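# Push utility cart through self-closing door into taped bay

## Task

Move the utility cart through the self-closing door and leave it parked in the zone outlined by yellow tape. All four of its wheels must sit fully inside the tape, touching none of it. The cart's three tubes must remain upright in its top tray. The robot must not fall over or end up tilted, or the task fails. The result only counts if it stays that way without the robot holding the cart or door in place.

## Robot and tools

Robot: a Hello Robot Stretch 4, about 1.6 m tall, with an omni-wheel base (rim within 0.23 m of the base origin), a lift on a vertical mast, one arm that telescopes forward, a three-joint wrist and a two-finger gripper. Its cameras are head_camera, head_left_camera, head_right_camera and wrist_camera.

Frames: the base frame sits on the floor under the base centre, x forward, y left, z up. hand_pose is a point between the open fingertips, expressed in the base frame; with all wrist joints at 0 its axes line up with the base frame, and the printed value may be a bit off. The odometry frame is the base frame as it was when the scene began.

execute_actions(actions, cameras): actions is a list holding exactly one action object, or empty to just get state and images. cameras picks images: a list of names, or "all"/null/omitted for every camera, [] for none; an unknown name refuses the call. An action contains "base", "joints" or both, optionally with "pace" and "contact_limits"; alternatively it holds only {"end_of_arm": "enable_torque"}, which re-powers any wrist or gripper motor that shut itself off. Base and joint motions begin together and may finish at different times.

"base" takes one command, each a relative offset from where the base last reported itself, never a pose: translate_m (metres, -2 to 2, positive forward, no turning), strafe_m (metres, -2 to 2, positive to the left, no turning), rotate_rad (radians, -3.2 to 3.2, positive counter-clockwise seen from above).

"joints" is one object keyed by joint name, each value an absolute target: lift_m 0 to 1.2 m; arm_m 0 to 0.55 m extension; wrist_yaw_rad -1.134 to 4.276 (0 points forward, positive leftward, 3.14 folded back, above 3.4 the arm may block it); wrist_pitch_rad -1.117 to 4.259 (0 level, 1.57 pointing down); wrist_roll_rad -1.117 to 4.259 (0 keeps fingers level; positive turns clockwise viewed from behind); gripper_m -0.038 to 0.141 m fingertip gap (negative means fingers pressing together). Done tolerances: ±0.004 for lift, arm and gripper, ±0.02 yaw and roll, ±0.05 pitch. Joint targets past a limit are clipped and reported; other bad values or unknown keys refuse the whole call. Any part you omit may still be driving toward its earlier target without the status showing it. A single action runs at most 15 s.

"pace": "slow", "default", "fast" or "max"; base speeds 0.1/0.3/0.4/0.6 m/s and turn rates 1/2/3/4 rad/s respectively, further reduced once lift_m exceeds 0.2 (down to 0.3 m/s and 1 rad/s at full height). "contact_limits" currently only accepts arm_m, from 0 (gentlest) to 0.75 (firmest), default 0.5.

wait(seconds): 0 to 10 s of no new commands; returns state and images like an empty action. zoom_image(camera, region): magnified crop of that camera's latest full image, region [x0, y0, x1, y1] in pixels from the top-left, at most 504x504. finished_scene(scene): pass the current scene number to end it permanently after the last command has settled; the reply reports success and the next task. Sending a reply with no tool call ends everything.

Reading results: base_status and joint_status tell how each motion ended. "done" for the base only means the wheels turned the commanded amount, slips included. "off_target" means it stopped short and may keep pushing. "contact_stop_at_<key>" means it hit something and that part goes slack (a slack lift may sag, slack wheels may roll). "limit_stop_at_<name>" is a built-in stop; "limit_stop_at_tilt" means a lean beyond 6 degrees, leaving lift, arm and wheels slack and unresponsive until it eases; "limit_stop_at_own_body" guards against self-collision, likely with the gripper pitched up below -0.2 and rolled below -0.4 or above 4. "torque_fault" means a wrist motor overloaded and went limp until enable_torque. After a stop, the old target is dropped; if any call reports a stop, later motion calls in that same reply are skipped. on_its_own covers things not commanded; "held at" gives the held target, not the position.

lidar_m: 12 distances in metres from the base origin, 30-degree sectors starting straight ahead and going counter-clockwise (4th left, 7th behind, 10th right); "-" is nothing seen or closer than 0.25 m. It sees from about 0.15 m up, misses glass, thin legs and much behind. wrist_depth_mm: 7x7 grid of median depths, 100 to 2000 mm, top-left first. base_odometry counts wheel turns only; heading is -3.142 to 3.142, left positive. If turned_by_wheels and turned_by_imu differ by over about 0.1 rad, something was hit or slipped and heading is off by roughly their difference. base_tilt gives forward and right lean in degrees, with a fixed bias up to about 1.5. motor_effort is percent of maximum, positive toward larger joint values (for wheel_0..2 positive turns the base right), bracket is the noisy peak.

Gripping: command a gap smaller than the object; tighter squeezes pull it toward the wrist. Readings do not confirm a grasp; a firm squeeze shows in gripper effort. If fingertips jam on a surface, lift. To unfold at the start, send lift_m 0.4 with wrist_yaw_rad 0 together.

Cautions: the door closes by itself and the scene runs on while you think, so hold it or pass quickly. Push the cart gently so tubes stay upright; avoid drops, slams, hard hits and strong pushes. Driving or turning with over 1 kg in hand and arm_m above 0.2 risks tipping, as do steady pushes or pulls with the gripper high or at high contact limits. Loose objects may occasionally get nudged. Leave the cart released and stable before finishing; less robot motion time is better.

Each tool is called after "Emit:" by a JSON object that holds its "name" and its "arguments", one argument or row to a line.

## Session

Emit:
{"name": "execute_actions", "arguments": {
  "actions": [
    {"joints":{"lift_m":1.05,"wrist_yaw_rad":0}}
  ]
}}

Scene clock: 3.97 s.
base_odometry: x=+0.000 y=+0.000 heading=+0.000 (m, m, rad; odometry frame)
turned_by_wheels: +0.000 (rad since the last result)
turned_by_imu: -0.001 (rad since the last result)
base_tilt: forward=-0.7 right=+0.3 (deg)
lidar_m: 1.30 1.93 1.76 1.12 0.75 0.69 0.72 0.73 0.70 0.70 0.93 1.30
base_status: not commanded
joint_positions: lift_m=+1.050 arm_m=+0.002 wrist_yaw_rad=+0.001 wrist_pitch_rad=-0.015 wrist_roll_rad=+0.016 gripper_m=+0.057
joint_status: all done
motor_effort: lift_m=+21(22) arm_m=-1(1) wrist_yaw_rad=-4(8) wrist_pitch_rad=-6(7) wrist_roll_rad=-2(0) gripper_m=-5(1) wheel_0=+0(0) wheel_1=+0(0) wheel_2=+0(0) (%)
hand_pose: x=+0.4609 y=-0.0873 z=+1.2323 quat_wxyz=(+1.000, +0.008, -0.007, +0.000) (m; base frame)
wrist_depth_mm: 1661 - - - - - - / 1661 - - - - - - / 1756 - - - - - - / 1708 - - 1499 - - - / 1708 - - 1499 - - - / 1708 - 196 1255 198 - - / 1661 1983 - - 1098 - -
pictures: head_camera, head_left_camera, head_right_camera, wrist_camera
Images, in order (width x height): head_camera 420x560, head_left_camera 420x672, head_right_camera 420x672, wrist_camera 616x392.

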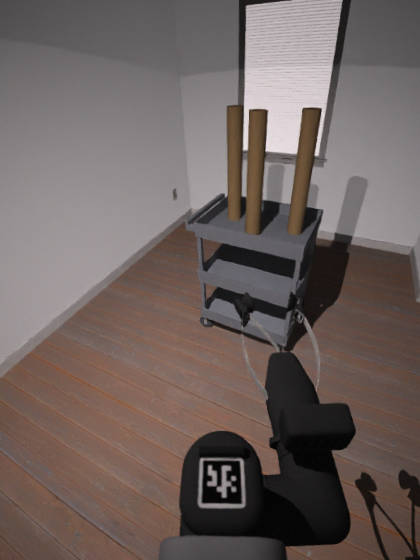

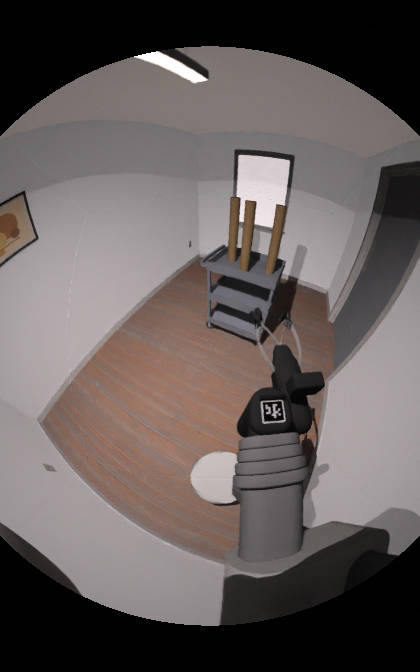

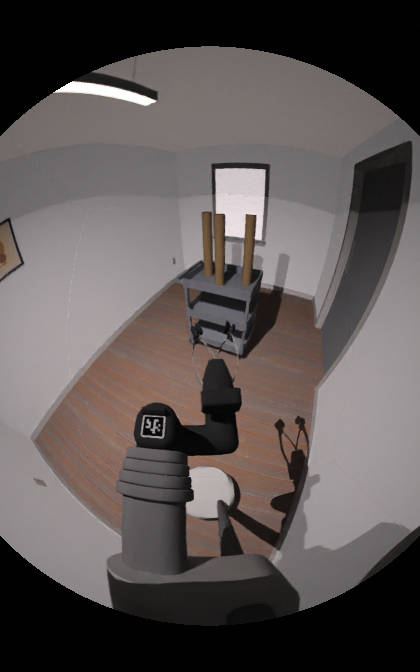

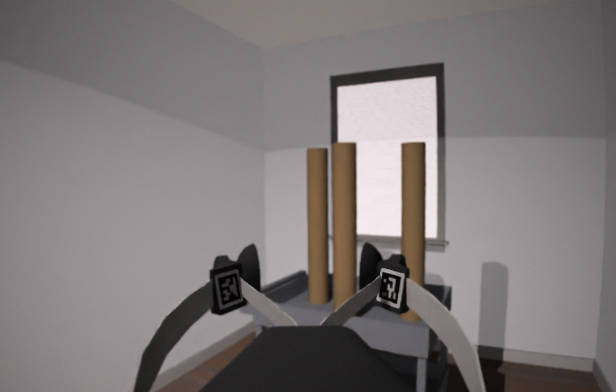

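Emit:
{"name": "execute_actions", "arguments": {
  "actions": [
    {"base":{"rotate_rad":-0.55},"joints":{"wrist_pitch_rad":1.1,"wrist_roll_rad":1.57,"lift_m":0.99}}
  ],
  "cameras": []
}}

Emit:
{"name": "execute_actions", "arguments": {
  "actions": [
    {"base":{"translate_m":1.55}}
  ],
  "cameras": ["head_right_camera"]
}}

Emit:
{"name": "execute_actions", "arguments": {
  "actions": [
    {"base":{"rotate_rad":1.77}}
  ]
}}

Scene clock: 8.73 s.
base_odometry: x=+0.000 y=+0.000 heading=-0.550 (m, m, rad; odometry frame)
turned_by_wheels: -0.550 (rad since the last result)
turned_by_imu: -0.549 (rad since the last result)
base_tilt: forward=-0.9 right=+0.3 (deg)
lidar_m: 1.30 1.32 1.95 1.79 1.17 0.78 0.69 0.71 0.75 0.67 0.70 0.89
base_status: done
joint_positions: lift_m=+0.990 arm_m=+0.002 wrist_yaw_rad=+0.000 wrist_pitch_rad=+1.101 wrist_roll_rad=+1.569 gripper_m=+0.057
joint_status: all done
motor_effort: lift_m=+17(18) arm_m=-1(1) wrist_yaw_rad=-2(3) wrist_pitch_rad=-2(5) wrist_roll_rad=+1(7) gripper_m=-6(1) wheel_0=+2(4) wheel_1=+1(6) wheel_2=+1(1) (%)
hand_pose: x=+0.3032 y=-0.0874 z=+0.9112 quat_wxyz=(+0.603, +0.602, +0.370, -0.369) (m; base frame)
wrist_depth_mm: 1060 1078 1160 1160 1098 976 904 / 1576 1576 1397 1229 1078 991 917 / 1921 1576 1430 1229 1098 1008 917 / 1921 1618 1430 1255 1118 1025 750 / 1863 1708 1397 1255 1098 842 759 / 1537 1499 196 1229 198 1008 759 / 1078 1464 1499 - 1118 1008 931
pictures: none
No camera images: the call's "cameras" was empty. Leave "cameras" out to get every camera's image.

Scene clock: 15.37 s.
base_odometry: x=+1.322 y=-0.810 heading=-0.550 (m, m, rad; odometry frame)
turned_by_wheels: +0.000 (rad since the last result)
turned_by_imu: -0.005 (rad since the last result)
base_tilt: forward=-0.9 right=+0.4 (deg)
lidar_m: 1.40 1.51 0.35 0.31 0.33 2.46 2.26 0.85 0.58 0.55 0.57 0.77
base_status: done
joint_positions: lift_m=+0.990 arm_m=+0.002 wrist_yaw_rad=+0.000 wrist_pitch_rad=+1.101 wrist_roll_rad=+1.569 gripper_m=+0.057
joint_status: not commanded
motor_effort: lift_m=+18(18) arm_m=-1(1) wrist_yaw_rad=-3(2) wrist_pitch_rad=-2(3) wrist_roll_rad=+0(2) gripper_m=-6(1) wheel_0=-1(5) wheel_1=-1(6) wheel_2=+2(9) (%)
hand_pose: x=+0.3031 y=-0.0874 z=+0.9111 quat_wxyz=(+0.603, +0.602, +0.370, -0.370) (m; base frame)
wrist_depth_mm: 683 707 854 976 1008 976 931 / 917 991 1060 1205 1118 991 904 / 1229 1499 1366 1229 1118 991 917 / 1255 1537 1397 1255 1138 1008 750 / 1229 1537 1397 1281 1098 842 759 / 1229 1430 196 1205 199 1008 768 / 1205 1336 1499 - 1098 976 946
pictures: head_right_camera
Images, in order (width x height): head_right_camera 420x672.

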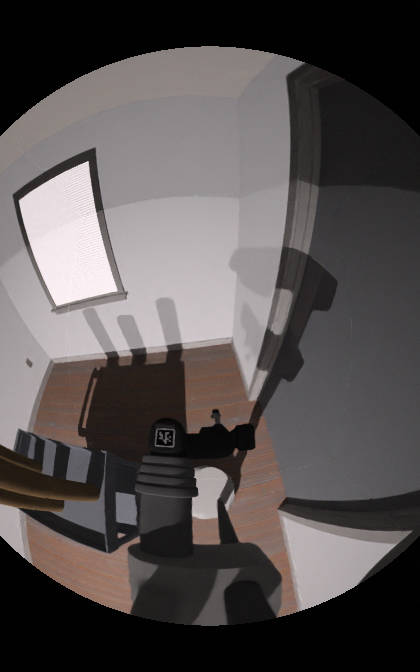

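Scene clock: 17.73 s.
base_odometry: x=+1.322 y=-0.810 heading=+1.220 (m, m, rad; odometry frame)
turned_by_wheels: +1.770 (rad since the last result)
turned_by_imu: +1.761 (rad since the last result)
base_tilt: forward=-0.9 right=+0.4 (deg)
lidar_m: 0.31 0.34 2.30 1.62 0.69 0.57 0.58 0.63 0.90 1.49 1.57 0.31
base_status: done
joint_positions: lift_m=+0.990 arm_m=+0.002 wrist_yaw_rad=+0.000 wrist_pitch_rad=+1.101 wrist_roll_rad=+1.569 gripper_m=+0.057
joint_status: not commanded
motor_effort: lift_m=+18(18) arm_m=-1(1) wrist_yaw_rad=-2(3) wrist_pitch_rad=-2(3) wrist_roll_rad=+3(1) gripper_m=-5(1) wheel_0=+0(5) wheel_1=+0(5) wheel_2=-1(0) (%)
hand_pose: x=+0.3031 y=-0.0874 z=+0.9110 quat_wxyz=(+0.603, +0.602, +0.370, -0.370) (m; base frame)
wrist_depth_mm: 1661 1661 1366 1229 1118 991 917 / 530 442 387 325 1118 991 917 / 549 462 402 334 668 1008 917 / 530 469 404 355 668 1025 741 / 235 271 309 353 676 854 750 / 193 230 196 312 198 991 759 / 191 232 424 - 1078 991 946
pictures: head_camera, head_left_camera, head_right_camera, wrist_camera
Images, in order (width x height): head_camera 420x560, head_left_camera 420x672, head_right_camera 420x672, wrist_camera 616x392.

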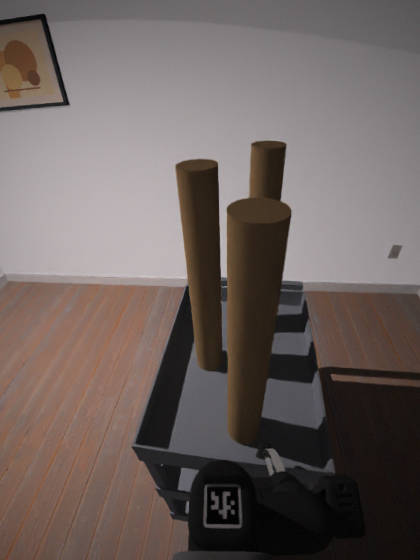

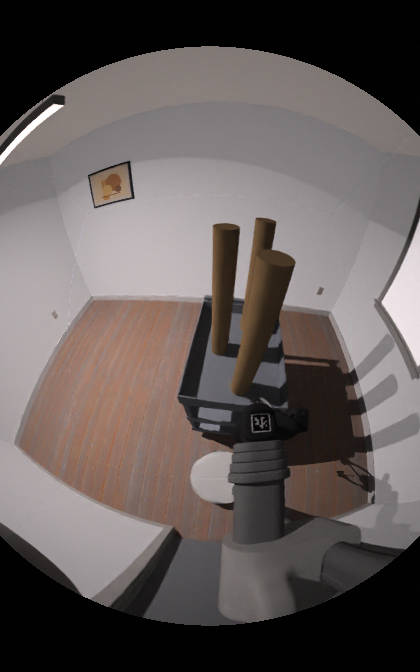

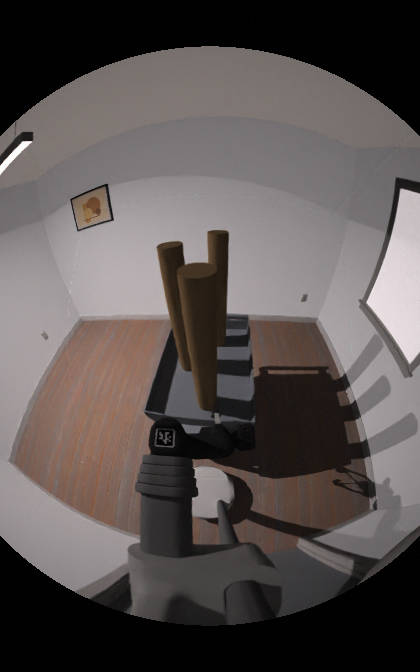

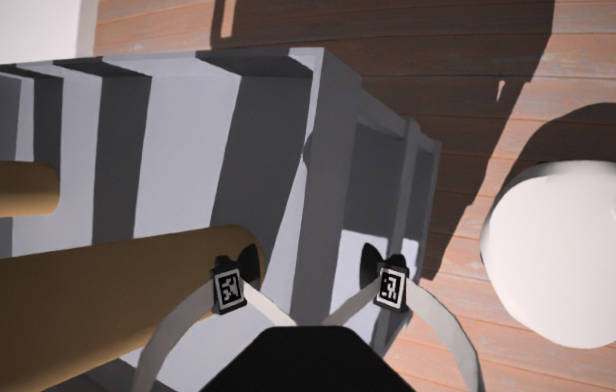

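Emit:
{"name": "execute_actions", "arguments": {
  "actions": [
    {"base":{"strafe_m":-0.07},"joints":{"arm_m":0.02}}
  ],
  "cameras": []
}}

Emit:
{"name": "execute_actions", "arguments": {
  "actions": [
    {"joints":{"lift_m":0.915}}
  ],
  "cameras": ["wrist_camera"]
}}

Emit:
{"name": "execute_actions", "arguments": {
  "actions": [
    {"joints":{"gripper_m":-0.02}}
  ],
  "cameras": []
}}

Emit:
{"name": "execute_actions", "arguments": {
  "actions": [
    {"base":{"translate_m":-0.75},"joints":{"arm_m":0.12},"pace":"slow"}
  ]
}}

Scene clock: 23.40 s.
base_odometry: x=+1.388 y=-0.834 heading=+1.220 (m, m, rad; odometry frame)
turned_by_wheels: +0.000 (rad since the last result)
turned_by_imu: -0.002 (rad since the last result)
base_tilt: forward=-0.9 right=+0.3 (deg)
lidar_m: 0.27 0.34 2.36 1.61 0.68 0.61 0.56 0.64 0.81 1.42 1.46 0.30
base_status: done
joint_positions: lift_m=+0.990 arm_m=+0.019 wrist_yaw_rad=+0.000 wrist_pitch_rad=+1.101 wrist_roll_rad=+1.569 gripper_m=+0.057
joint_status: all done
motor_effort: lift_m=+18(18) arm_m=+5(6) wrist_yaw_rad=-3(2) wrist_pitch_rad=-2(3) wrist_roll_rad=+0(2) gripper_m=-1(3) wheel_0=-1(7) wheel_1=+1(8) wheel_2=-1(2) (%)
hand_pose: x=+0.3207 y=-0.0874 z=+0.9110 quat_wxyz=(+0.603, +0.602, +0.370, -0.370) (m; base frame)
wrist_depth_mm: 1618 1618 1430 1229 1098 991 917 / 1618 1618 1430 1229 1118 991 917 / 544 480 418 375 1098 1008 931 / 535 469 404 355 627 1008 741 / 525 473 410 359 647 1008 759 / 564 473 196 293 198 991 750 / 421 232 282 - 1078 976 946
pictures: none
No camera images: the call's "cameras" was empty. Leave "cameras" out to get every camera's image.

Scene clock: 24.67 s.
base_odometry: x=+1.388 y=-0.834 heading=+1.220 (m, m, rad; odometry frame)
turned_by_wheels: +0.000 (rad since the last result)
turned_by_imu: +0.000 (rad since the last result)
base_tilt: forward=-0.9 right=+0.4 (deg)
lidar_m: 0.31 0.32 2.36 1.56 0.67 0.61 0.58 0.63 0.85 1.40 1.47 0.32
base_status: not commanded
joint_positions: lift_m=+0.915 arm_m=+0.019 wrist_yaw_rad=+0.000 wrist_pitch_rad=+1.101 wrist_roll_rad=+1.569 gripper_m=+0.057
joint_status: all done
motor_effort: lift_m=+16(17) arm_m=+5(5) wrist_yaw_rad=-3(3) wrist_pitch_rad=-2(2) wrist_roll_rad=+0(1) gripper_m=-3(3) wheel_0=-1(1) wheel_1=+0(0) wheel_2=-1(1) (%)
hand_pose: x=+0.3207 y=-0.0874 z=+0.8362 quat_wxyz=(+0.603, +0.602, +0.370, -0.370) (m; base frame)
wrist_depth_mm: 1537 1537 1308 1160 1042 917 854 / 1576 1537 1308 1160 1025 931 866 / 415 347 309 251 1008 931 866 / 418 359 309 242 580 946 691 / 427 362 309 243 591 946 691 / 427 364 196 219 198 946 683 / 407 232 282 - 991 917 866
pictures: wrist_camera
Images, in order (width x height): wrist_camera 616x392.

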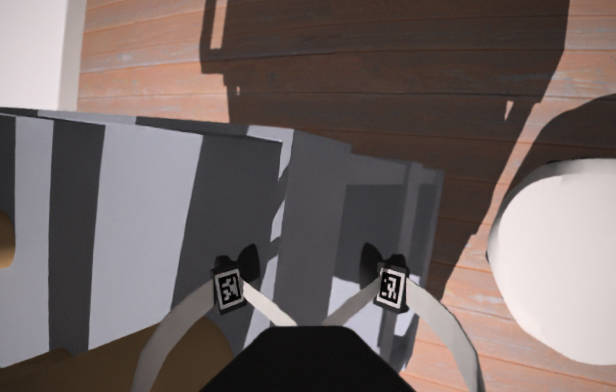

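Scene clock: 26.17 s.
base_odometry: x=+1.388 y=-0.834 heading=+1.220 (m, m, rad; odometry frame)
turned_by_wheels: +0.000 (rad since the last result)
turned_by_imu: +0.000 (rad since the last result)
base_tilt: forward=-0.9 right=+0.4 (deg)
lidar_m: 0.28 0.33 2.38 1.57 0.71 0.61 0.56 0.62 0.84 1.42 1.48 0.28
base_status: not commanded
joint_positions: lift_m=+0.915 arm_m=+0.020 wrist_yaw_rad=+0.002 wrist_pitch_rad=+1.106 wrist_roll_rad=+1.570 gripper_m=-0.019
joint_status: all done
motor_effort: lift_m=+23(23) arm_m=+2(5) wrist_yaw_rad=-8(17) wrist_pitch_rad=-16(19) wrist_roll_rad=+1(1) gripper_m=-23(25) wheel_0=+0(1) wheel_1=+0(1) wheel_2=+2(2) (%)
hand_pose: x=+0.3201 y=-0.0872 z=+0.8350 quat_wxyz=(+0.602, +0.601, +0.372, -0.371) (m; base frame)
wrist_depth_mm: 1576 1499 1281 1138 1025 904 854 / 1576 1537 1308 1138 1025 931 854 / 404 340 293 266 1008 917 854 / 404 349 301 231 559 931 683 / 410 349 304 216 564 931 683 / 415 355 185 204 187 750 691 / 402 226 267 - 878 917 866
pictures: none
No camera images: the call's "cameras" was empty. Leave "cameras" out to get every camera's image.

Scene clock: 34.93 s.
base_odometry: x=+1.130 y=-1.538 heading=+1.220 (m, m, rad; odometry frame)
turned_by_wheels: +0.000 (rad since the last result)
turned_by_imu: -0.003 (rad since the last result)
base_tilt: forward=-0.9 right=+0.5 (deg)
lidar_m: 0.38 0.42 0.35 0.25 - 0.25 0.27 0.61 1.40 0.60 0.63 0.38
base_status: done
joint_positions: lift_m=+0.915 arm_m=+0.120 wrist_yaw_rad=+0.001 wrist_pitch_rad=+1.106 wrist_roll_rad=+1.571 gripper_m=-0.019
joint_status: all done
motor_effort: lift_m=+23(24) arm_m=+2(6) wrist_yaw_rad=-4(14) wrist_pitch_rad=-16(24) wrist_roll_rad=-1(2) gripper_m=-23(30) wheel_0=-4(13) wheel_1=-4(16) wheel_2=+6(20) (%)
hand_pose: x=+0.4200 y=-0.0873 z=+0.8350 quat_wxyz=(+0.602, +0.602, +0.372, -0.371) (m; base frame)
wrist_depth_mm: 1661 1537 1308 1138 1025 917 842 / 1708 1499 1281 1160 1025 931 866 / 402 336 296 265 1008 931 866 / 404 347 301 228 559 946 820 / 413 351 304 215 580 946 691 / 415 355 187 203 188 917 741 / 397 226 268 - 878 931 866
pictures: head_camera, head_left_camera, head_right_camera, wrist_camera
Images, in order (width x height): head_camera 420x560, head_left_camera 420x672, head_right_camera 420x672, wrist_camera 616x392.

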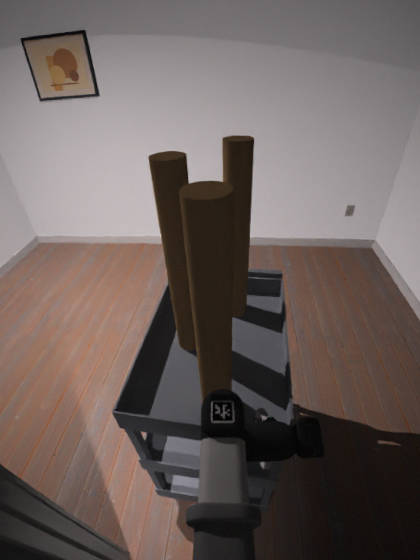

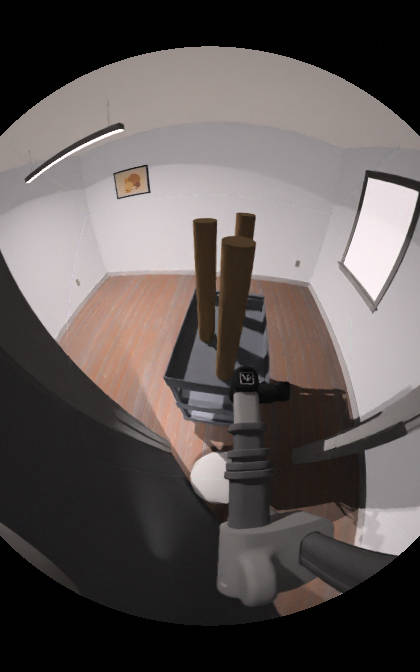

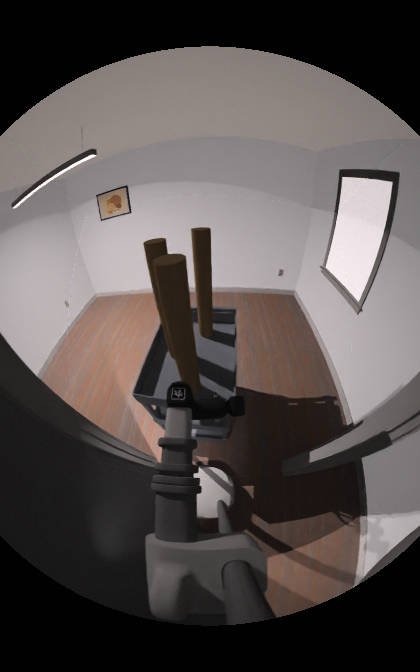

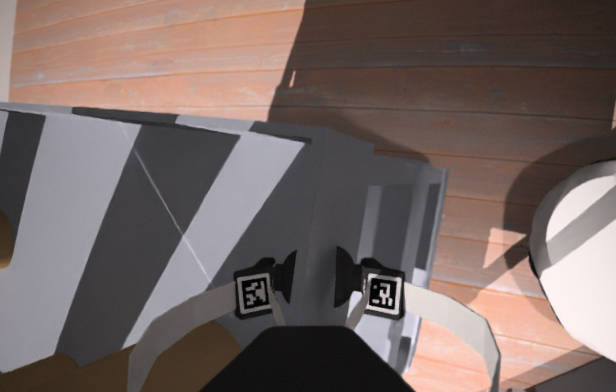

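Emit:
{"name": "execute_actions", "arguments": {
  "actions": [
    {"base":{"strafe_m":-0.08},"pace":"slow"}
  ],
  "cameras": []
}}

Emit:
{"name": "execute_actions", "arguments": {
  "actions": [
    {"base":{"translate_m":-0.75},"pace":"slow"}
  ],
  "cameras": ["head_left_camera"]
}}

Emit:
{"name": "execute_actions", "arguments": {
  "actions": [
    {"base":{"translate_m":-0.75},"pace":"slow"}
  ]
}}

Scene clock: 39.93 s.
base_odometry: x=+1.205 y=-1.565 heading=+1.221 (m, m, rad; odometry frame)
turned_by_wheels: +0.000 (rad since the last result)
turned_by_imu: -0.001 (rad since the last result)
base_tilt: forward=-0.9 right=+0.4 (deg)
lidar_m: 0.36 0.41 0.41 0.25 0.25 0.25 0.25 0.45 1.30 0.52 0.55 0.39
base_status: done
joint_positions: lift_m=+0.915 arm_m=+0.120 wrist_yaw_rad=+0.001 wrist_pitch_rad=+1.109 wrist_roll_rad=+1.571 gripper_m=-0.019
joint_status: not commanded
on_its_own: wrist_pitch_rad is at rest, and its effort (-25) is outside its rest range (-23 to +23)
motor_effort: lift_m=+22(24) arm_m=+2(2) wrist_yaw_rad=-4(11) wrist_pitch_rad=-25(30) wrist_roll_rad=-2(0) gripper_m=-18(21) wheel_0=+1(9) wheel_1=+0(6) wheel_2=+3(8) (%)
hand_pose: x=+0.4192 y=-0.0873 z=+0.8347 quat_wxyz=(+0.601, +0.601, +0.372, -0.372) (m; base frame)
wrist_depth_mm: 1661 1537 1281 1138 1008 917 854 / 1708 1464 1308 1160 1042 917 842 / 1618 353 298 241 1025 946 854 / 399 343 300 224 559 931 741 / 407 349 303 209 564 946 699 / 415 351 183 196 188 917 707 / 415 357 281 - 585 931 878
pictures: none
No camera images: the call's "cameras" was empty. Leave "cameras" out to get every camera's image.

Scene clock: 48.70 s.
base_odometry: x=+0.948 y=-2.269 heading=+1.220 (m, m, rad; odometry frame)
turned_by_wheels: -0.001 (rad since the last result)
turned_by_imu: -0.002 (rad since the last result)
base_tilt: forward=-0.9 right=+0.4 (deg)
lidar_m: 0.39 0.41 0.25 0.25 - 1.28 1.25 1.36 1.24 1.20 1.12 0.40
base_status: done
joint_positions: lift_m=+0.915 arm_m=+0.120 wrist_yaw_rad=+0.000 wrist_pitch_rad=+1.106 wrist_roll_rad=+1.570 gripper_m=-0.019
joint_status: not commanded
motor_effort: lift_m=+23(23) arm_m=+2(2) wrist_yaw_rad=-1(17) wrist_pitch_rad=-18(24) wrist_roll_rad=-2(2) gripper_m=-25(25) wheel_0=-6(8) wheel_1=-2(6) wheel_2=+1(13) (%)
hand_pose: x=+0.4198 y=-0.0874 z=+0.8350 quat_wxyz=(+0.602, +0.602, +0.371, -0.371) (m; base frame)
wrist_depth_mm: 1756 1499 1308 1078 1042 917 842 / 1708 1464 1281 1160 1025 931 842 / 399 347 289 229 1008 946 854 / 404 345 300 239 559 931 831 / 407 351 303 211 569 946 699 / 415 353 185 201 187 917 715 / 418 246 271 - 798 854 798
pictures: head_left_camera
Images, in order (width x height): head_left_camera 420x672.

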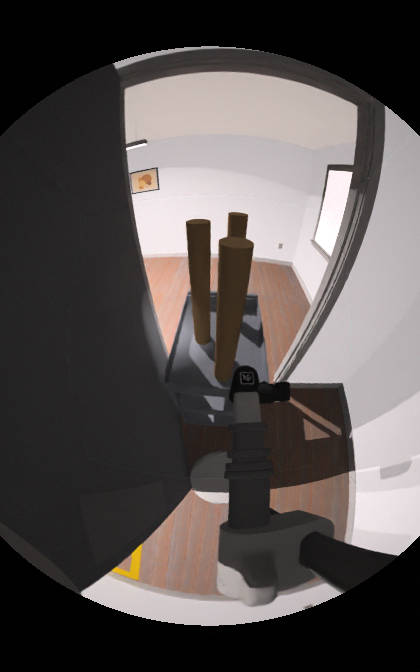

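Scene clock: 57.47 s.
base_odometry: x=+0.690 y=-2.974 heading=+1.220 (m, m, rad; odometry frame)
turned_by_wheels: +0.000 (rad since the last result)
turned_by_imu: -0.002 (rad since the last result)
base_tilt: forward=-0.9 right=+0.5 (deg)
lidar_m: 0.38 0.41 2.45 1.59 0.71 0.52 0.49 0.57 0.83 1.17 1.26 0.41
base_status: done
joint_positions: lift_m=+0.915 arm_m=+0.120 wrist_yaw_rad=-0.001 wrist_pitch_rad=+1.106 wrist_roll_rad=+1.571 gripper_m=-0.019
joint_status: not commanded
motor_effort: lift_m=+23(23) arm_m=+2(2) wrist_yaw_rad=+0(5) wrist_pitch_rad=-16(18) wrist_roll_rad=-3(3) gripper_m=-21(23) wheel_0=-4(8) wheel_1=-3(4) wheel_2=+3(11) (%)
hand_pose: x=+0.4199 y=-0.0875 z=+0.8350 quat_wxyz=(+0.602, +0.602, +0.371, -0.371) (m; base frame)
wrist_depth_mm: 1138 1366 1281 1160 1025 904 866 / 427 1397 1308 1118 1025 946 854 / 402 345 298 267 1008 931 866 / 404 347 300 268 508 931 831 / 410 351 303 212 569 946 699 / 418 353 186 202 187 917 715 / 366 213 266 - 1008 917 878
pictures: head_camera, head_left_camera, head_right_camera, wrist_camera
Images, in order (width x height): head_camera 420x560, head_left_camera 420x672, head_right_camera 420x672, wrist_camera 616x392.

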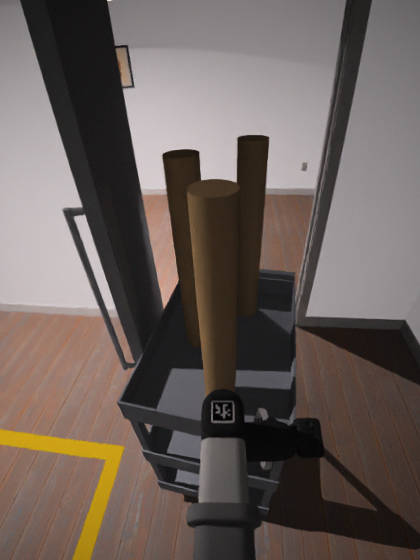

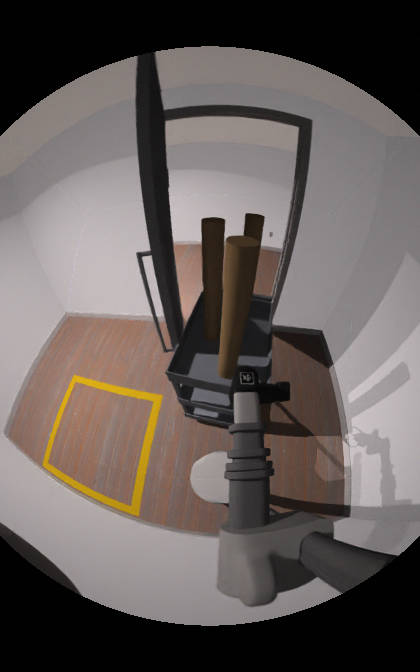

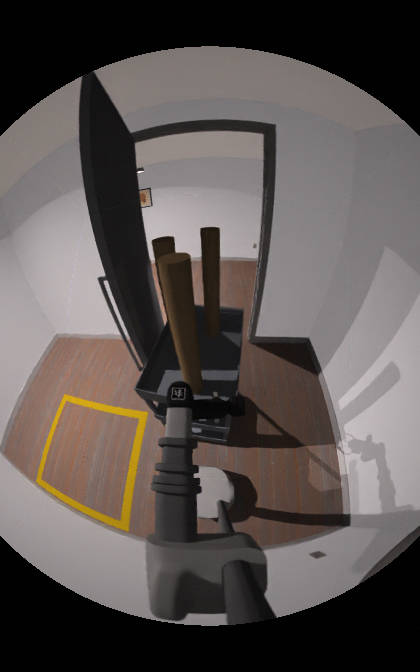

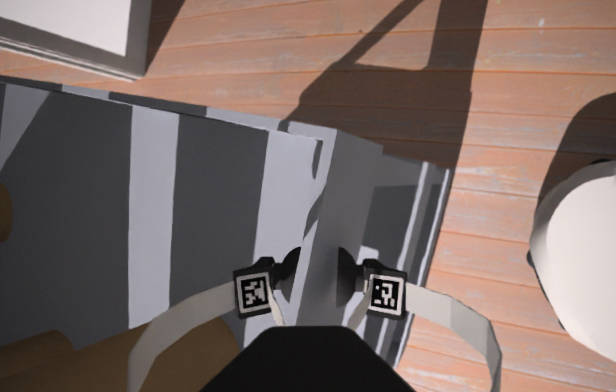

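Emit:
{"name": "execute_actions", "arguments": {
  "actions": [
    {"base":{"translate_m":-0.12},"pace":"slow"}
  ],
  "cameras": []
}}

Emit:
{"name": "execute_actions", "arguments": {
  "actions": [
    {"base":{"strafe_m":0.3},"pace":"slow"}
  ],
  "cameras": ["head_left_camera"]
}}

Emit:
{"name": "execute_actions", "arguments": {
  "actions": [
    {"base":{"rotate_rad":-0.3},"pace":"slow"}
  ],
  "cameras": ["head_left_camera"]
}}

Emit:
{"name": "execute_actions", "arguments": {
  "actions": [
    {"base":{"strafe_m":0.25},"pace":"slow"}
  ],
  "cameras": []
}}

Emit:
{"name": "execute_actions", "arguments": {
  "actions": [
    {"base":{"rotate_rad":-0.3},"pace":"slow"}
  ]
}}

Scene clock: 64.60 s.
base_odometry: x=+0.649 y=-3.086 heading=+1.219 (m, m, rad; odometry frame)
turned_by_wheels: +0.000 (rad since the last result)
turned_by_imu: -0.002 (rad since the last result)
base_tilt: forward=-0.9 right=+0.4 (deg)
lidar_m: 0.39 0.45 2.64 1.27 0.55 0.41 0.39 0.41 0.64 1.14 1.26 0.36
base_status: done
joint_positions: lift_m=+0.915 arm_m=+0.120 wrist_yaw_rad=-0.001 wrist_pitch_rad=+1.106 wrist_roll_rad=+1.571 gripper_m=-0.019
joint_status: not commanded
motor_effort: lift_m=+23(24) arm_m=+2(2) wrist_yaw_rad=-1(0) wrist_pitch_rad=-16(16) wrist_roll_rad=-3(4) gripper_m=-22(24) wheel_0=-2(6) wheel_1=-1(4) wheel_2=+1(8) (%)
hand_pose: x=+0.4199 y=-0.0875 z=+0.8350 quat_wxyz=(+0.602, +0.602, +0.371, -0.371) (m; base frame)
wrist_depth_mm: 1205 1430 1308 1138 1025 917 854 / 410 1430 1255 1138 1008 946 854 / 404 345 300 265 1008 946 854 / 402 347 303 267 480 931 831 / 410 351 304 211 569 931 691 / 404 351 187 201 186 904 741 / 212 211 265 - 991 917 866
pictures: none
No camera images: the call's "cameras" was empty. Leave "cameras" out to get every camera's image.

Scene clock: 68.73 s.
base_odometry: x=+0.367 y=-2.983 heading=+1.219 (m, m, rad; odometry frame)
turned_by_wheels: -0.001 (rad since the last result)
turned_by_imu: -0.005 (rad since the last result)
base_tilt: forward=-0.9 right=+0.4 (deg)
lidar_m: 0.38 0.59 2.36 1.19 0.48 0.37 0.35 0.40 0.60 1.46 1.54 0.37
base_status: done
joint_positions: lift_m=+0.915 arm_m=+0.120 wrist_yaw_rad=-0.010 wrist_pitch_rad=+1.111 wrist_roll_rad=+1.574 gripper_m=-0.019
joint_status: not commanded
on_its_own: wrist_yaw_rad is at rest, and its effort (+28) is outside its rest range (-13 to +13); wrist_pitch_rad is at rest, and its effort (-30) is outside its rest range (-23 to +23)
motor_effort: lift_m=+22(23) arm_m=+2(2) wrist_yaw_rad=+28(28) wrist_pitch_rad=-30(36) wrist_roll_rad=-13(12) gripper_m=-23(20) wheel_0=-6(13) wheel_1=+1(4) wheel_2=-7(7) (%)
hand_pose: x=+0.4177 y=-0.0888 z=+0.8345 quat_wxyz=(+0.598, +0.604, +0.369, -0.376) (m; base frame)
wrist_depth_mm: 399 342 301 1118 1025 946 854 / 399 342 298 272 1008 931 866 / 399 347 298 266 250 946 854 / 392 343 300 267 245 931 750 / 211 250 291 260 500 946 699 / 183 218 188 213 186 917 699 / 184 229 314 - 1008 946 878
pictures: head_left_camera
Images, in order (width x height): head_left_camera 420x672.

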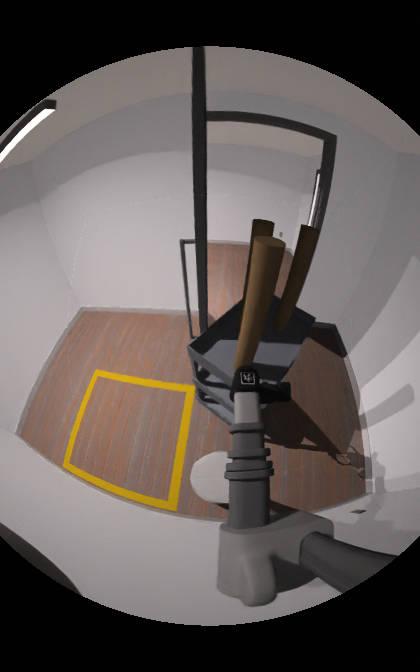

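Scene clock: 70.20 s.
base_odometry: x=+0.367 y=-2.983 heading=+0.918 (m, m, rad; odometry frame)
turned_by_wheels: -0.300 (rad since the last result)
turned_by_imu: -0.299 (rad since the last result)
base_tilt: forward=-0.9 right=+0.4 (deg)
lidar_m: 0.38 0.47 2.06 2.27 0.73 0.44 0.36 0.36 0.46 0.85 1.47 0.41
base_status: done
joint_positions: lift_m=+0.915 arm_m=+0.120 wrist_yaw_rad=-0.003 wrist_pitch_rad=+1.107 wrist_roll_rad=+1.572 gripper_m=-0.019
joint_status: not commanded
motor_effort: lift_m=+22(23) arm_m=+2(2) wrist_yaw_rad=+6(28) wrist_pitch_rad=-21(31) wrist_roll_rad=-5(14) gripper_m=-19(26) wheel_0=-1(7) wheel_1=+0(5) wheel_2=+0(4) (%)
hand_pose: x=+0.4193 y=-0.0878 z=+0.8349 quat_wxyz=(+0.601, +0.602, +0.371, -0.373) (m; base frame)
wrist_depth_mm: 1464 1499 1308 1138 1025 904 854 / 424 1430 1281 1138 1025 931 854 / 402 345 300 267 1008 931 866 / 404 347 300 268 477 931 831 / 410 351 304 210 569 931 699 / 415 353 186 200 184 931 732 / 368 220 262 - 991 931 891
pictures: head_left_camera
Images, in order (width x height): head_left_camera 420x672.

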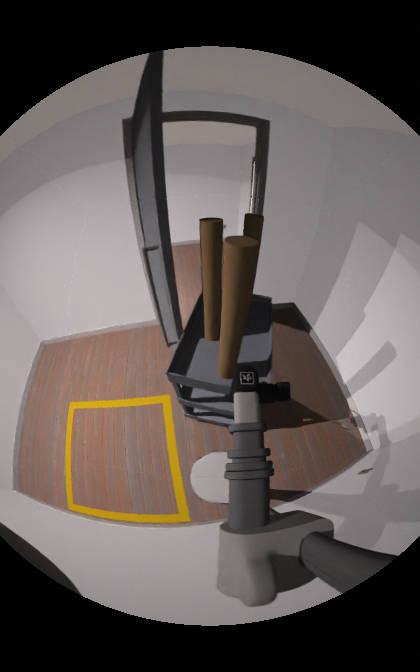

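Scene clock: 73.83 s.
base_odometry: x=+0.169 y=-2.831 heading=+0.917 (m, m, rad; odometry frame)
turned_by_wheels: -0.001 (rad since the last result)
turned_by_imu: -0.006 (rad since the last result)
base_tilt: forward=-0.9 right=+0.4 (deg)
lidar_m: 0.39 0.54 1.96 2.03 0.86 0.51 0.41 0.44 0.50 0.96 1.70 0.37
base_status: done
joint_positions: lift_m=+0.915 arm_m=+0.120 wrist_yaw_rad=-0.011 wrist_pitch_rad=+1.112 wrist_roll_rad=+1.573 gripper_m=-0.019
joint_status: not commanded
on_its_own: wrist_yaw_rad is at rest, and its effort (+29) is outside its rest range (-13 to +13); wrist_pitch_rad is at rest, and its effort (-34) is outside its rest range (-23 to +23)
motor_effort: lift_m=+22(22) arm_m=+2(2) wrist_yaw_rad=+29(32) wrist_pitch_rad=-34(39) wrist_roll_rad=-7(9) gripper_m=-19(16) wheel_0=-8(14) wheel_1=+0(5) wheel_2=-8(8) (%)
hand_pose: x=+0.4174 y=-0.0888 z=+0.8344 quat_wxyz=(+0.598, +0.603, +0.369, -0.377) (m; base frame)
wrist_depth_mm: 402 342 1182 1118 1025 917 878 / 399 342 298 1098 1042 931 854 / 402 343 300 266 251 931 878 / 402 343 300 266 249 931 759 / 392 332 297 241 521 946 683 / 192 224 186 205 184 917 707 / 181 205 315 - 1025 931 878
pictures: none
No camera images: the call's "cameras" was empty. Leave "cameras" out to get every camera's image.

Scene clock: 75.50 s.
base_odometry: x=+0.169 y=-2.831 heading=+0.617 (m, m, rad; odometry frame)
turned_by_wheels: -0.300 (rad since the last result)
turned_by_imu: -0.299 (rad since the last result)
base_tilt: forward=-0.9 right=+0.4 (deg)
lidar_m: 0.38 0.42 1.74 2.12 1.75 0.63 0.45 0.42 0.43 0.65 1.69 0.40
base_status: done
joint_positions: lift_m=+0.915 arm_m=+0.120 wrist_yaw_rad=-0.003 wrist_pitch_rad=+1.108 wrist_roll_rad=+1.571 gripper_m=-0.019
joint_status: not commanded
motor_effort: lift_m=+22(22) arm_m=+2(2) wrist_yaw_rad=+6(30) wrist_pitch_rad=-23(33) wrist_roll_rad=-5(10) gripper_m=-19(25) wheel_0=-3(9) wheel_1=+0(5) wheel_2=-2(8) (%)
hand_pose: x=+0.4192 y=-0.0878 z=+0.8348 quat_wxyz=(+0.601, +0.602, +0.371, -0.373) (m; base frame)
wrist_depth_mm: 1576 1499 1308 1138 1025 931 866 / 1661 1537 1308 1138 1042 931 878 / 392 332 300 255 1008 931 842 / 402 349 303 229 559 931 842 / 407 353 303 213 569 946 699 / 413 353 186 198 185 917 707 / 418 254 272 - 831 931 891
pictures: head_camera, head_left_camera, head_right_camera, wrist_camera
Images, in order (width x height): head_camera 420x560, head_left_camera 420x672, head_right_camera 420x672, wrist_camera 616x392.

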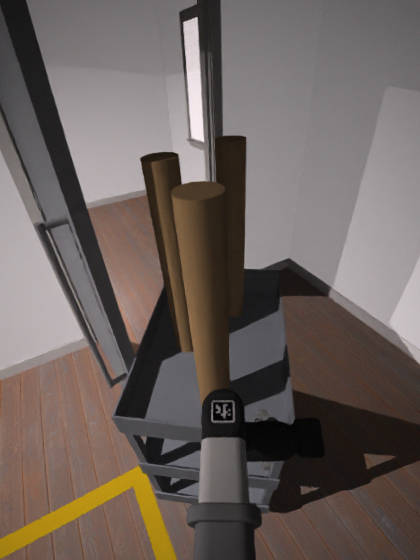

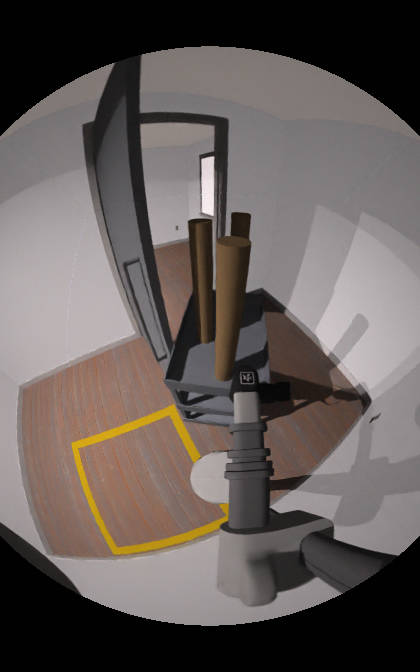

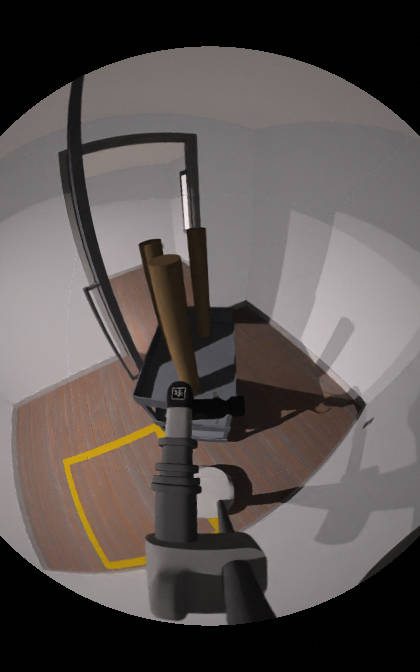

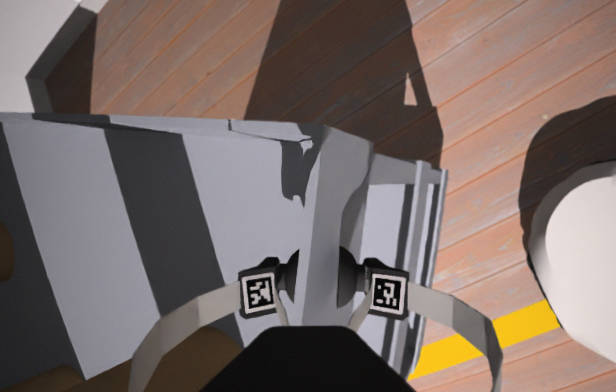

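Works; continue.

Emit:
{"name": "execute_actions", "arguments": {
  "actions": [
    {"base":{"translate_m":-0.13},"pace":"slow"}
  ],
  "cameras": []
}}

Emit:
{"name": "execute_actions", "arguments": {
  "actions": [
    {"base":{"strafe_m":0.3},"pace":"slow"}
  ],
  "cameras": []
}}

Emit:
{"name": "execute_actions", "arguments": {
  "actions": [
    {"base":{"rotate_rad":-0.3},"pace":"slow"}
  ],
  "cameras": []
}}

Emit:
{"name": "execute_actions", "arguments": {
  "actions": [
    {"base":{"translate_m":-0.22},"pace":"slow"}
  ],
  "cameras": []
}}

Emit:
{"name": "execute_actions", "arguments": {
  "actions": [
    {"base":{"strafe_m":0.28},"pace":"slow"}
  ],
  "cameras": []
}}

Emit:
{"name": "execute_actions", "arguments": {
  "actions": [
    {"base":{"rotate_rad":-0.3},"pace":"slow"}
  ],
  "cameras": []
}}

Emit:
{"name": "execute_actions", "arguments": {
  "actions": [
    {"base":{"translate_m":-0.48},"pace":"slow"}
  ],
  "cameras": []
}}

Emit:
{"name": "execute_actions", "arguments": {
  "actions": [
    {"base":{"strafe_m":0.25},"pace":"slow"}
  ]
}}

Scene clock: 84.90 s.
base_odometry: x=+0.063 y=-2.906 heading=+0.616 (m, m, rad; odometry frame)
turned_by_wheels: +0.000 (rad since the last result)
turned_by_imu: -0.003 (rad since the last result)
base_tilt: forward=-0.9 right=+0.4 (deg)
lidar_m: 0.38 0.45 1.87 2.04 1.32 0.46 0.32 0.28 0.34 0.43 1.28 0.38
base_status: done
joint_positions: lift_m=+0.915 arm_m=+0.120 wrist_yaw_rad=+0.000 wrist_pitch_rad=+1.105 wrist_roll_rad=+1.571 gripper_m=-0.019
joint_status: not commanded
motor_effort: lift_m=+22(23) arm_m=+2(2) wrist_yaw_rad=-2(7) wrist_pitch_rad=-15(23) wrist_roll_rad=-3(4) gripper_m=-20(23) wheel_0=-3(6) wheel_1=-3(5) wheel_2=+1(9) (%)
hand_pose: x=+0.4201 y=-0.0875 z=+0.8351 quat_wxyz=(+0.602, +0.602, +0.371, -0.371) (m; base frame)
wrist_depth_mm: 1618 1499 1281 1138 1008 931 854 / 430 1430 1255 1160 1042 931 854 / 404 347 300 267 1008 931 866 / 407 349 301 268 480 931 842 / 410 351 304 211 564 946 691 / 410 355 187 200 186 917 750 / 368 217 265 - 1025 917 878
pictures: none
No camera images: the call's "cameras" was empty. Leave "cameras" out to get every camera's image.

Scene clock: 89.03 s.
base_odometry: x=-0.110 y=-2.661 heading=+0.615 (m, m, rad; odometry frame)
turned_by_wheels: -0.001 (rad since the last result)
turned_by_imu: -0.012 (rad since the last result)
base_tilt: forward=-0.8 right=+0.4 (deg)
lidar_m: 0.37 1.45 1.70 1.80 1.72 0.69 0.48 0.46 0.51 0.68 0.81 0.34
base_status: done
joint_positions: lift_m=+0.915 arm_m=+0.120 wrist_yaw_rad=-0.012 wrist_pitch_rad=+1.108 wrist_roll_rad=+1.578 gripper_m=-0.019
joint_status: not commanded
on_its_own: wrist_yaw_rad is at rest, and its effort (+34) is outside its rest range (-13 to +13); wrist_pitch_rad is at rest, and its effort (-24) is outside its rest range (-23 to +23); wrist_roll_rad is at rest, and its effort (-22) is outside its rest range (-13 to +13)
motor_effort: lift_m=+21(22) arm_m=+2(2) wrist_yaw_rad=+34(53) wrist_pitch_rad=-24(64) wrist_roll_rad=-22(20) gripper_m=-28(26) wheel_0=-8(13) wheel_1=-2(6) wheel_2=-5(19) (%)
hand_pose: x=+0.4182 y=-0.0890 z=+0.8348 quat_wxyz=(+0.597, +0.606, +0.367, -0.377) (m; base frame)
wrist_depth_mm: 397 343 297 263 991 931 854 / 375 342 297 263 247 931 866 / 379 336 298 264 238 917 866 / 183 226 289 266 240 891 750 / 179 230 291 263 245 946 699 / 392 349 187 282 194 171 707 / 392 343 1336 - 1008 946 854
pictures: none
No camera images: the call's "cameras" was empty. Leave "cameras" out to get every camera's image.

Scene clock: 90.40 s.
base_odometry: x=-0.110 y=-2.661 heading=+0.315 (m, m, rad; odometry frame)
turned_by_wheels: -0.300 (rad since the last result)
turned_by_imu: -0.299 (rad since the last result)
base_tilt: forward=-0.8 right=+0.4 (deg)
lidar_m: 0.39 0.54 1.63 1.87 1.72 1.05 0.57 0.48 0.47 0.51 0.89 0.37
base_status: done
joint_positions: lift_m=+0.915 arm_m=+0.120 wrist_yaw_rad=-0.002 wrist_pitch_rad=+1.107 wrist_roll_rad=+1.573 gripper_m=-0.019
joint_status: not commanded
motor_effort: lift_m=+21(22) arm_m=+2(2) wrist_yaw_rad=+4(33) wrist_pitch_rad=-20(28) wrist_roll_rad=-6(22) gripper_m=-22(28) wheel_0=+1(7) wheel_1=-1(4) wheel_2=+0(6) (%)
hand_pose: x=+0.4194 y=-0.0877 z=+0.8349 quat_wxyz=(+0.600, +0.603, +0.371, -0.373) (m; base frame)
wrist_depth_mm: 397 345 1229 1160 1008 917 854 / 399 343 297 1118 1025 946 866 / 402 345 300 266 250 931 866 / 407 347 301 268 251 917 798 / 394 343 298 216 559 960 691 / 196 224 185 204 183 904 732 / 182 202 309 - 1025 946 878
pictures: none
No camera images: the call's "cameras" was empty. Leave "cameras" out to get every camera's image.

Scene clock: 93.87 s.
base_odometry: x=-0.319 y=-2.729 heading=+0.315 (m, m, rad; odometry frame)
turned_by_wheels: +0.000 (rad since the last result)
turned_by_imu: -0.001 (rad since the last result)
base_tilt: forward=-0.8 right=+0.4 (deg)
lidar_m: 0.40 0.52 1.77 1.85 1.55 0.73 0.39 0.32 0.29 0.33 0.63 0.39
base_status: done
joint_positions: lift_m=+0.915 arm_m=+0.120 wrist_yaw_rad=-0.002 wrist_pitch_rad=+1.105 wrist_roll_rad=+1.573 gripper_m=-0.019
joint_status: not commanded
motor_effort: lift_m=+23(22) arm_m=+2(2) wrist_yaw_rad=+4(5) wrist_pitch_rad=-16(21) wrist_roll_rad=-10(8) gripper_m=-22(24) wheel_0=-3(7) wheel_1=-1(7) wheel_2=+1(13) (%)
hand_pose: x=+0.4199 y=-0.0877 z=+0.8351 quat_wxyz=(+0.601, +0.603, +0.370, -0.372) (m; base frame)
wrist_depth_mm: 397 349 1281 1138 1025 904 854 / 402 347 304 1118 1042 917 842 / 404 345 300 267 462 931 854 / 404 347 301 268 359 917 820 / 402 355 303 221 574 931 691 / 204 229 185 209 185 891 759 / 182 202 303 - 1025 960 878
pictures: none
No camera images: the call's "cameras" was empty. Leave "cameras" out to get every camera's image.

Scene clock: 97.80 s.
base_odometry: x=-0.405 y=-2.463 heading=+0.314 (m, m, rad; odometry frame)
turned_by_wheels: -0.001 (rad since the last result)
turned_by_imu: -0.004 (rad since the last result)
base_tilt: forward=-0.9 right=+0.4 (deg)
lidar_m: 0.38 1.58 1.56 1.65 1.36 1.22 0.65 0.54 0.53 0.61 0.99 0.35
base_status: done
joint_positions: lift_m=+0.915 arm_m=+0.120 wrist_yaw_rad=-0.010 wrist_pitch_rad=+1.109 wrist_roll_rad=+1.576 gripper_m=-0.019
joint_status: not commanded
on_its_own: wrist_yaw_rad is at rest, and its effort (+26) is outside its rest range (-13 to +13); wrist_pitch_rad is at rest, and its effort (-26) is outside its rest range (-23 to +23); wrist_roll_rad is at rest, and its effort (-18) is outside its rest range (-13 to +13)
motor_effort: lift_m=+22(23) arm_m=+2(2) wrist_yaw_rad=+26(26) wrist_pitch_rad=-26(26) wrist_roll_rad=-18(16) gripper_m=-27(26) wheel_0=-7(11) wheel_1=-1(4) wheel_2=-5(4) (%)
hand_pose: x=+0.4183 y=-0.0887 z=+0.8346 quat_wxyz=(+0.598, +0.604, +0.368, -0.376) (m; base frame)
wrist_depth_mm: 397 340 298 271 1008 917 866 / 399 345 297 263 976 931 854 / 389 343 298 266 243 931 866 / 229 268 296 267 244 931 759 / 183 225 286 264 492 946 691 / 186 233 187 273 193 904 707 / 394 343 306 - 1025 946 878
pictures: none
No camera images: the call's "cameras" was empty. Leave "cameras" out to get every camera's image.

Scene clock: 99.17 s.
base_odometry: x=-0.406 y=-2.463 heading=+0.014 (m, m, rad; odometry frame)
turned_by_wheels: -0.300 (rad since the last result)
turned_by_imu: -0.299 (rad since the last result)
base_tilt: forward=-0.9 right=+0.3 (deg)
lidar_m: 0.39 0.49 1.55 1.59 1.46 1.36 0.88 0.56 0.51 0.54 0.70 0.35
base_status: done
joint_positions: lift_m=+0.915 arm_m=+0.120 wrist_yaw_rad=-0.001 wrist_pitch_rad=+1.108 wrist_roll_rad=+1.572 gripper_m=-0.019
joint_status: not commanded
motor_effort: lift_m=+23(23) arm_m=+2(2) wrist_yaw_rad=+1(26) wrist_pitch_rad=-22(27) wrist_roll_rad=-7(16) gripper_m=-20(27) wheel_0=+2(8) wheel_1=+1(3) wheel_2=+0(4) (%)
hand_pose: x=+0.4194 y=-0.0875 z=+0.8348 quat_wxyz=(+0.601, +0.602, +0.371, -0.372) (m; base frame)
wrist_depth_mm: 410 1464 1281 1138 1008 931 842 / 402 345 307 1098 1025 931 854 / 402 345 300 265 484 931 854 / 404 345 301 267 480 931 778 / 410 351 304 216 564 960 691 / 384 246 185 206 186 904 741 / 186 204 276 - 1025 946 878
pictures: none
No camera images: the call's "cameras" was empty. Leave "cameras" out to get every camera's image.

Scene clock: 105.27 s.
base_odometry: x=-0.885 y=-2.470 heading=+0.014 (m, m, rad; odometry frame)
turned_by_wheels: +0.000 (rad since the last result)
turned_by_imu: -0.003 (rad since the last result)
base_tilt: forward=-0.7 right=+0.4 (deg)
lidar_m: 0.39 0.47 1.77 1.51 1.01 0.91 0.53 0.36 0.31 0.34 0.43 0.39
base_status: done
joint_positions: lift_m=+0.915 arm_m=+0.120 wrist_yaw_rad=-0.002 wrist_pitch_rad=+1.105 wrist_roll_rad=+1.571 gripper_m=-0.019
joint_status: not commanded
motor_effort: lift_m=+22(22) arm_m=+2(2) wrist_yaw_rad=+3(5) wrist_pitch_rad=-14(23) wrist_roll_rad=-4(5) gripper_m=-16(26) wheel_0=-4(6) wheel_1=-3(6) wheel_2=+2(11) (%)
hand_pose: x=+0.4200 y=-0.0877 z=+0.8351 quat_wxyz=(+0.601, +0.602, +0.370, -0.372) (m; base frame)
wrist_depth_mm: 1756 1464 1281 1160 1042 891 750 / 415 373 1255 1160 1025 917 854 / 402 345 300 263 991 931 866 / 404 349 303 267 535 931 854 / 413 351 304 210 564 931 691 / 415 353 185 201 185 931 759 / 211 208 263 - 1008 946 878
pictures: none
No camera images: the call's "cameras" was empty. Leave "cameras" out to get every camera's image.

Scene clock: 108.90 s.
base_odometry: x=-0.889 y=-2.220 heading=+0.013 (m, m, rad; odometry frame)
turned_by_wheels: -0.001 (rad since the last result)
turned_by_imu: -0.003 (rad since the last result)
base_tilt: forward=-1.0 right=+0.4 (deg)
lidar_m: 0.41 0.55 1.54 1.33 0.90 0.81 0.86 0.59 0.56 0.57 0.77 0.36
base_status: done
joint_positions: lift_m=+0.915 arm_m=+0.120 wrist_yaw_rad=-0.007 wrist_pitch_rad=+1.108 wrist_roll_rad=+1.573 gripper_m=-0.019
joint_status: not commanded
on_its_own: wrist_yaw_rad is at rest, and its effort (+18) is outside its rest range (-13 to +13); wrist_pitch_rad is at rest, and its effort (-24) is outside its rest range (-23 to +23)
motor_effort: lift_m=+22(23) arm_m=+2(2) wrist_yaw_rad=+18(19) wrist_pitch_rad=-24(30) wrist_roll_rad=-10(8) gripper_m=-21(22) wheel_0=-6(10) wheel_1=+1(5) wheel_2=-3(3) (%)
hand_pose: x=+0.4187 y=-0.0883 z=+0.8347 quat_wxyz=(+0.599, +0.603, +0.370, -0.374) (m; base frame)
wrist_depth_mm: 399 342 306 1138 1008 917 866 / 402 343 298 273 1025 931 866 / 402 345 298 266 246 931 866 / 399 349 303 268 248 931 842 / 382 265 298 249 496 946 707 / 187 219 189 206 185 904 715 / 181 210 314 - 1025 960 878
pictures: head_camera, head_left_camera, head_right_camera, wrist_camera
Images, in order (width x height): head_camera 420x560, head_left_camera 420x672, head_right_camera 420x672, wrist_camera 616x392.

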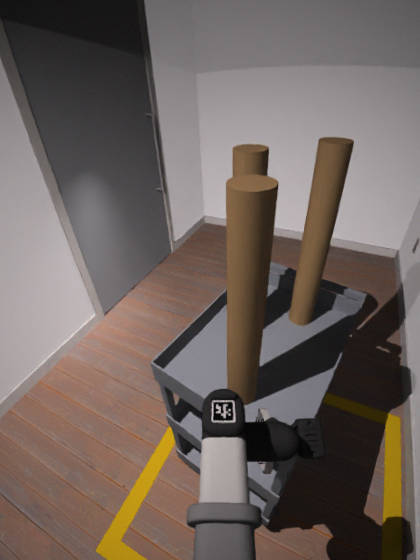

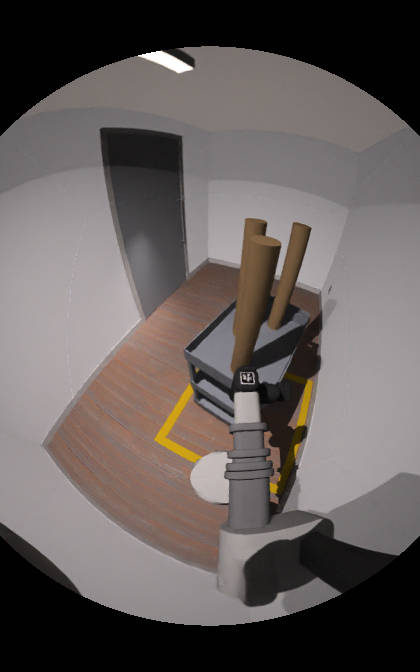

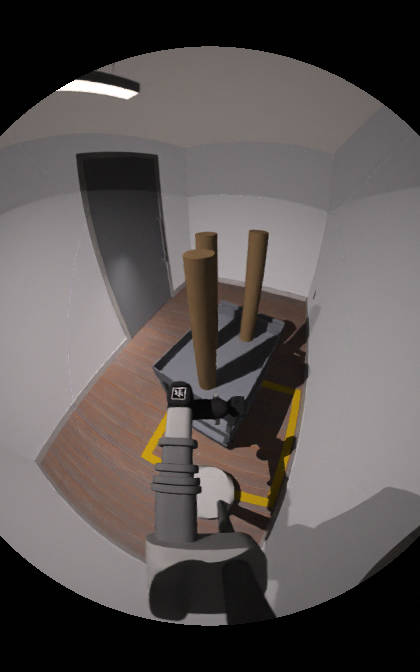

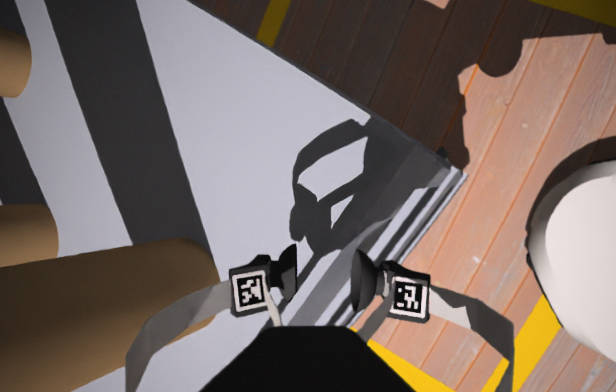

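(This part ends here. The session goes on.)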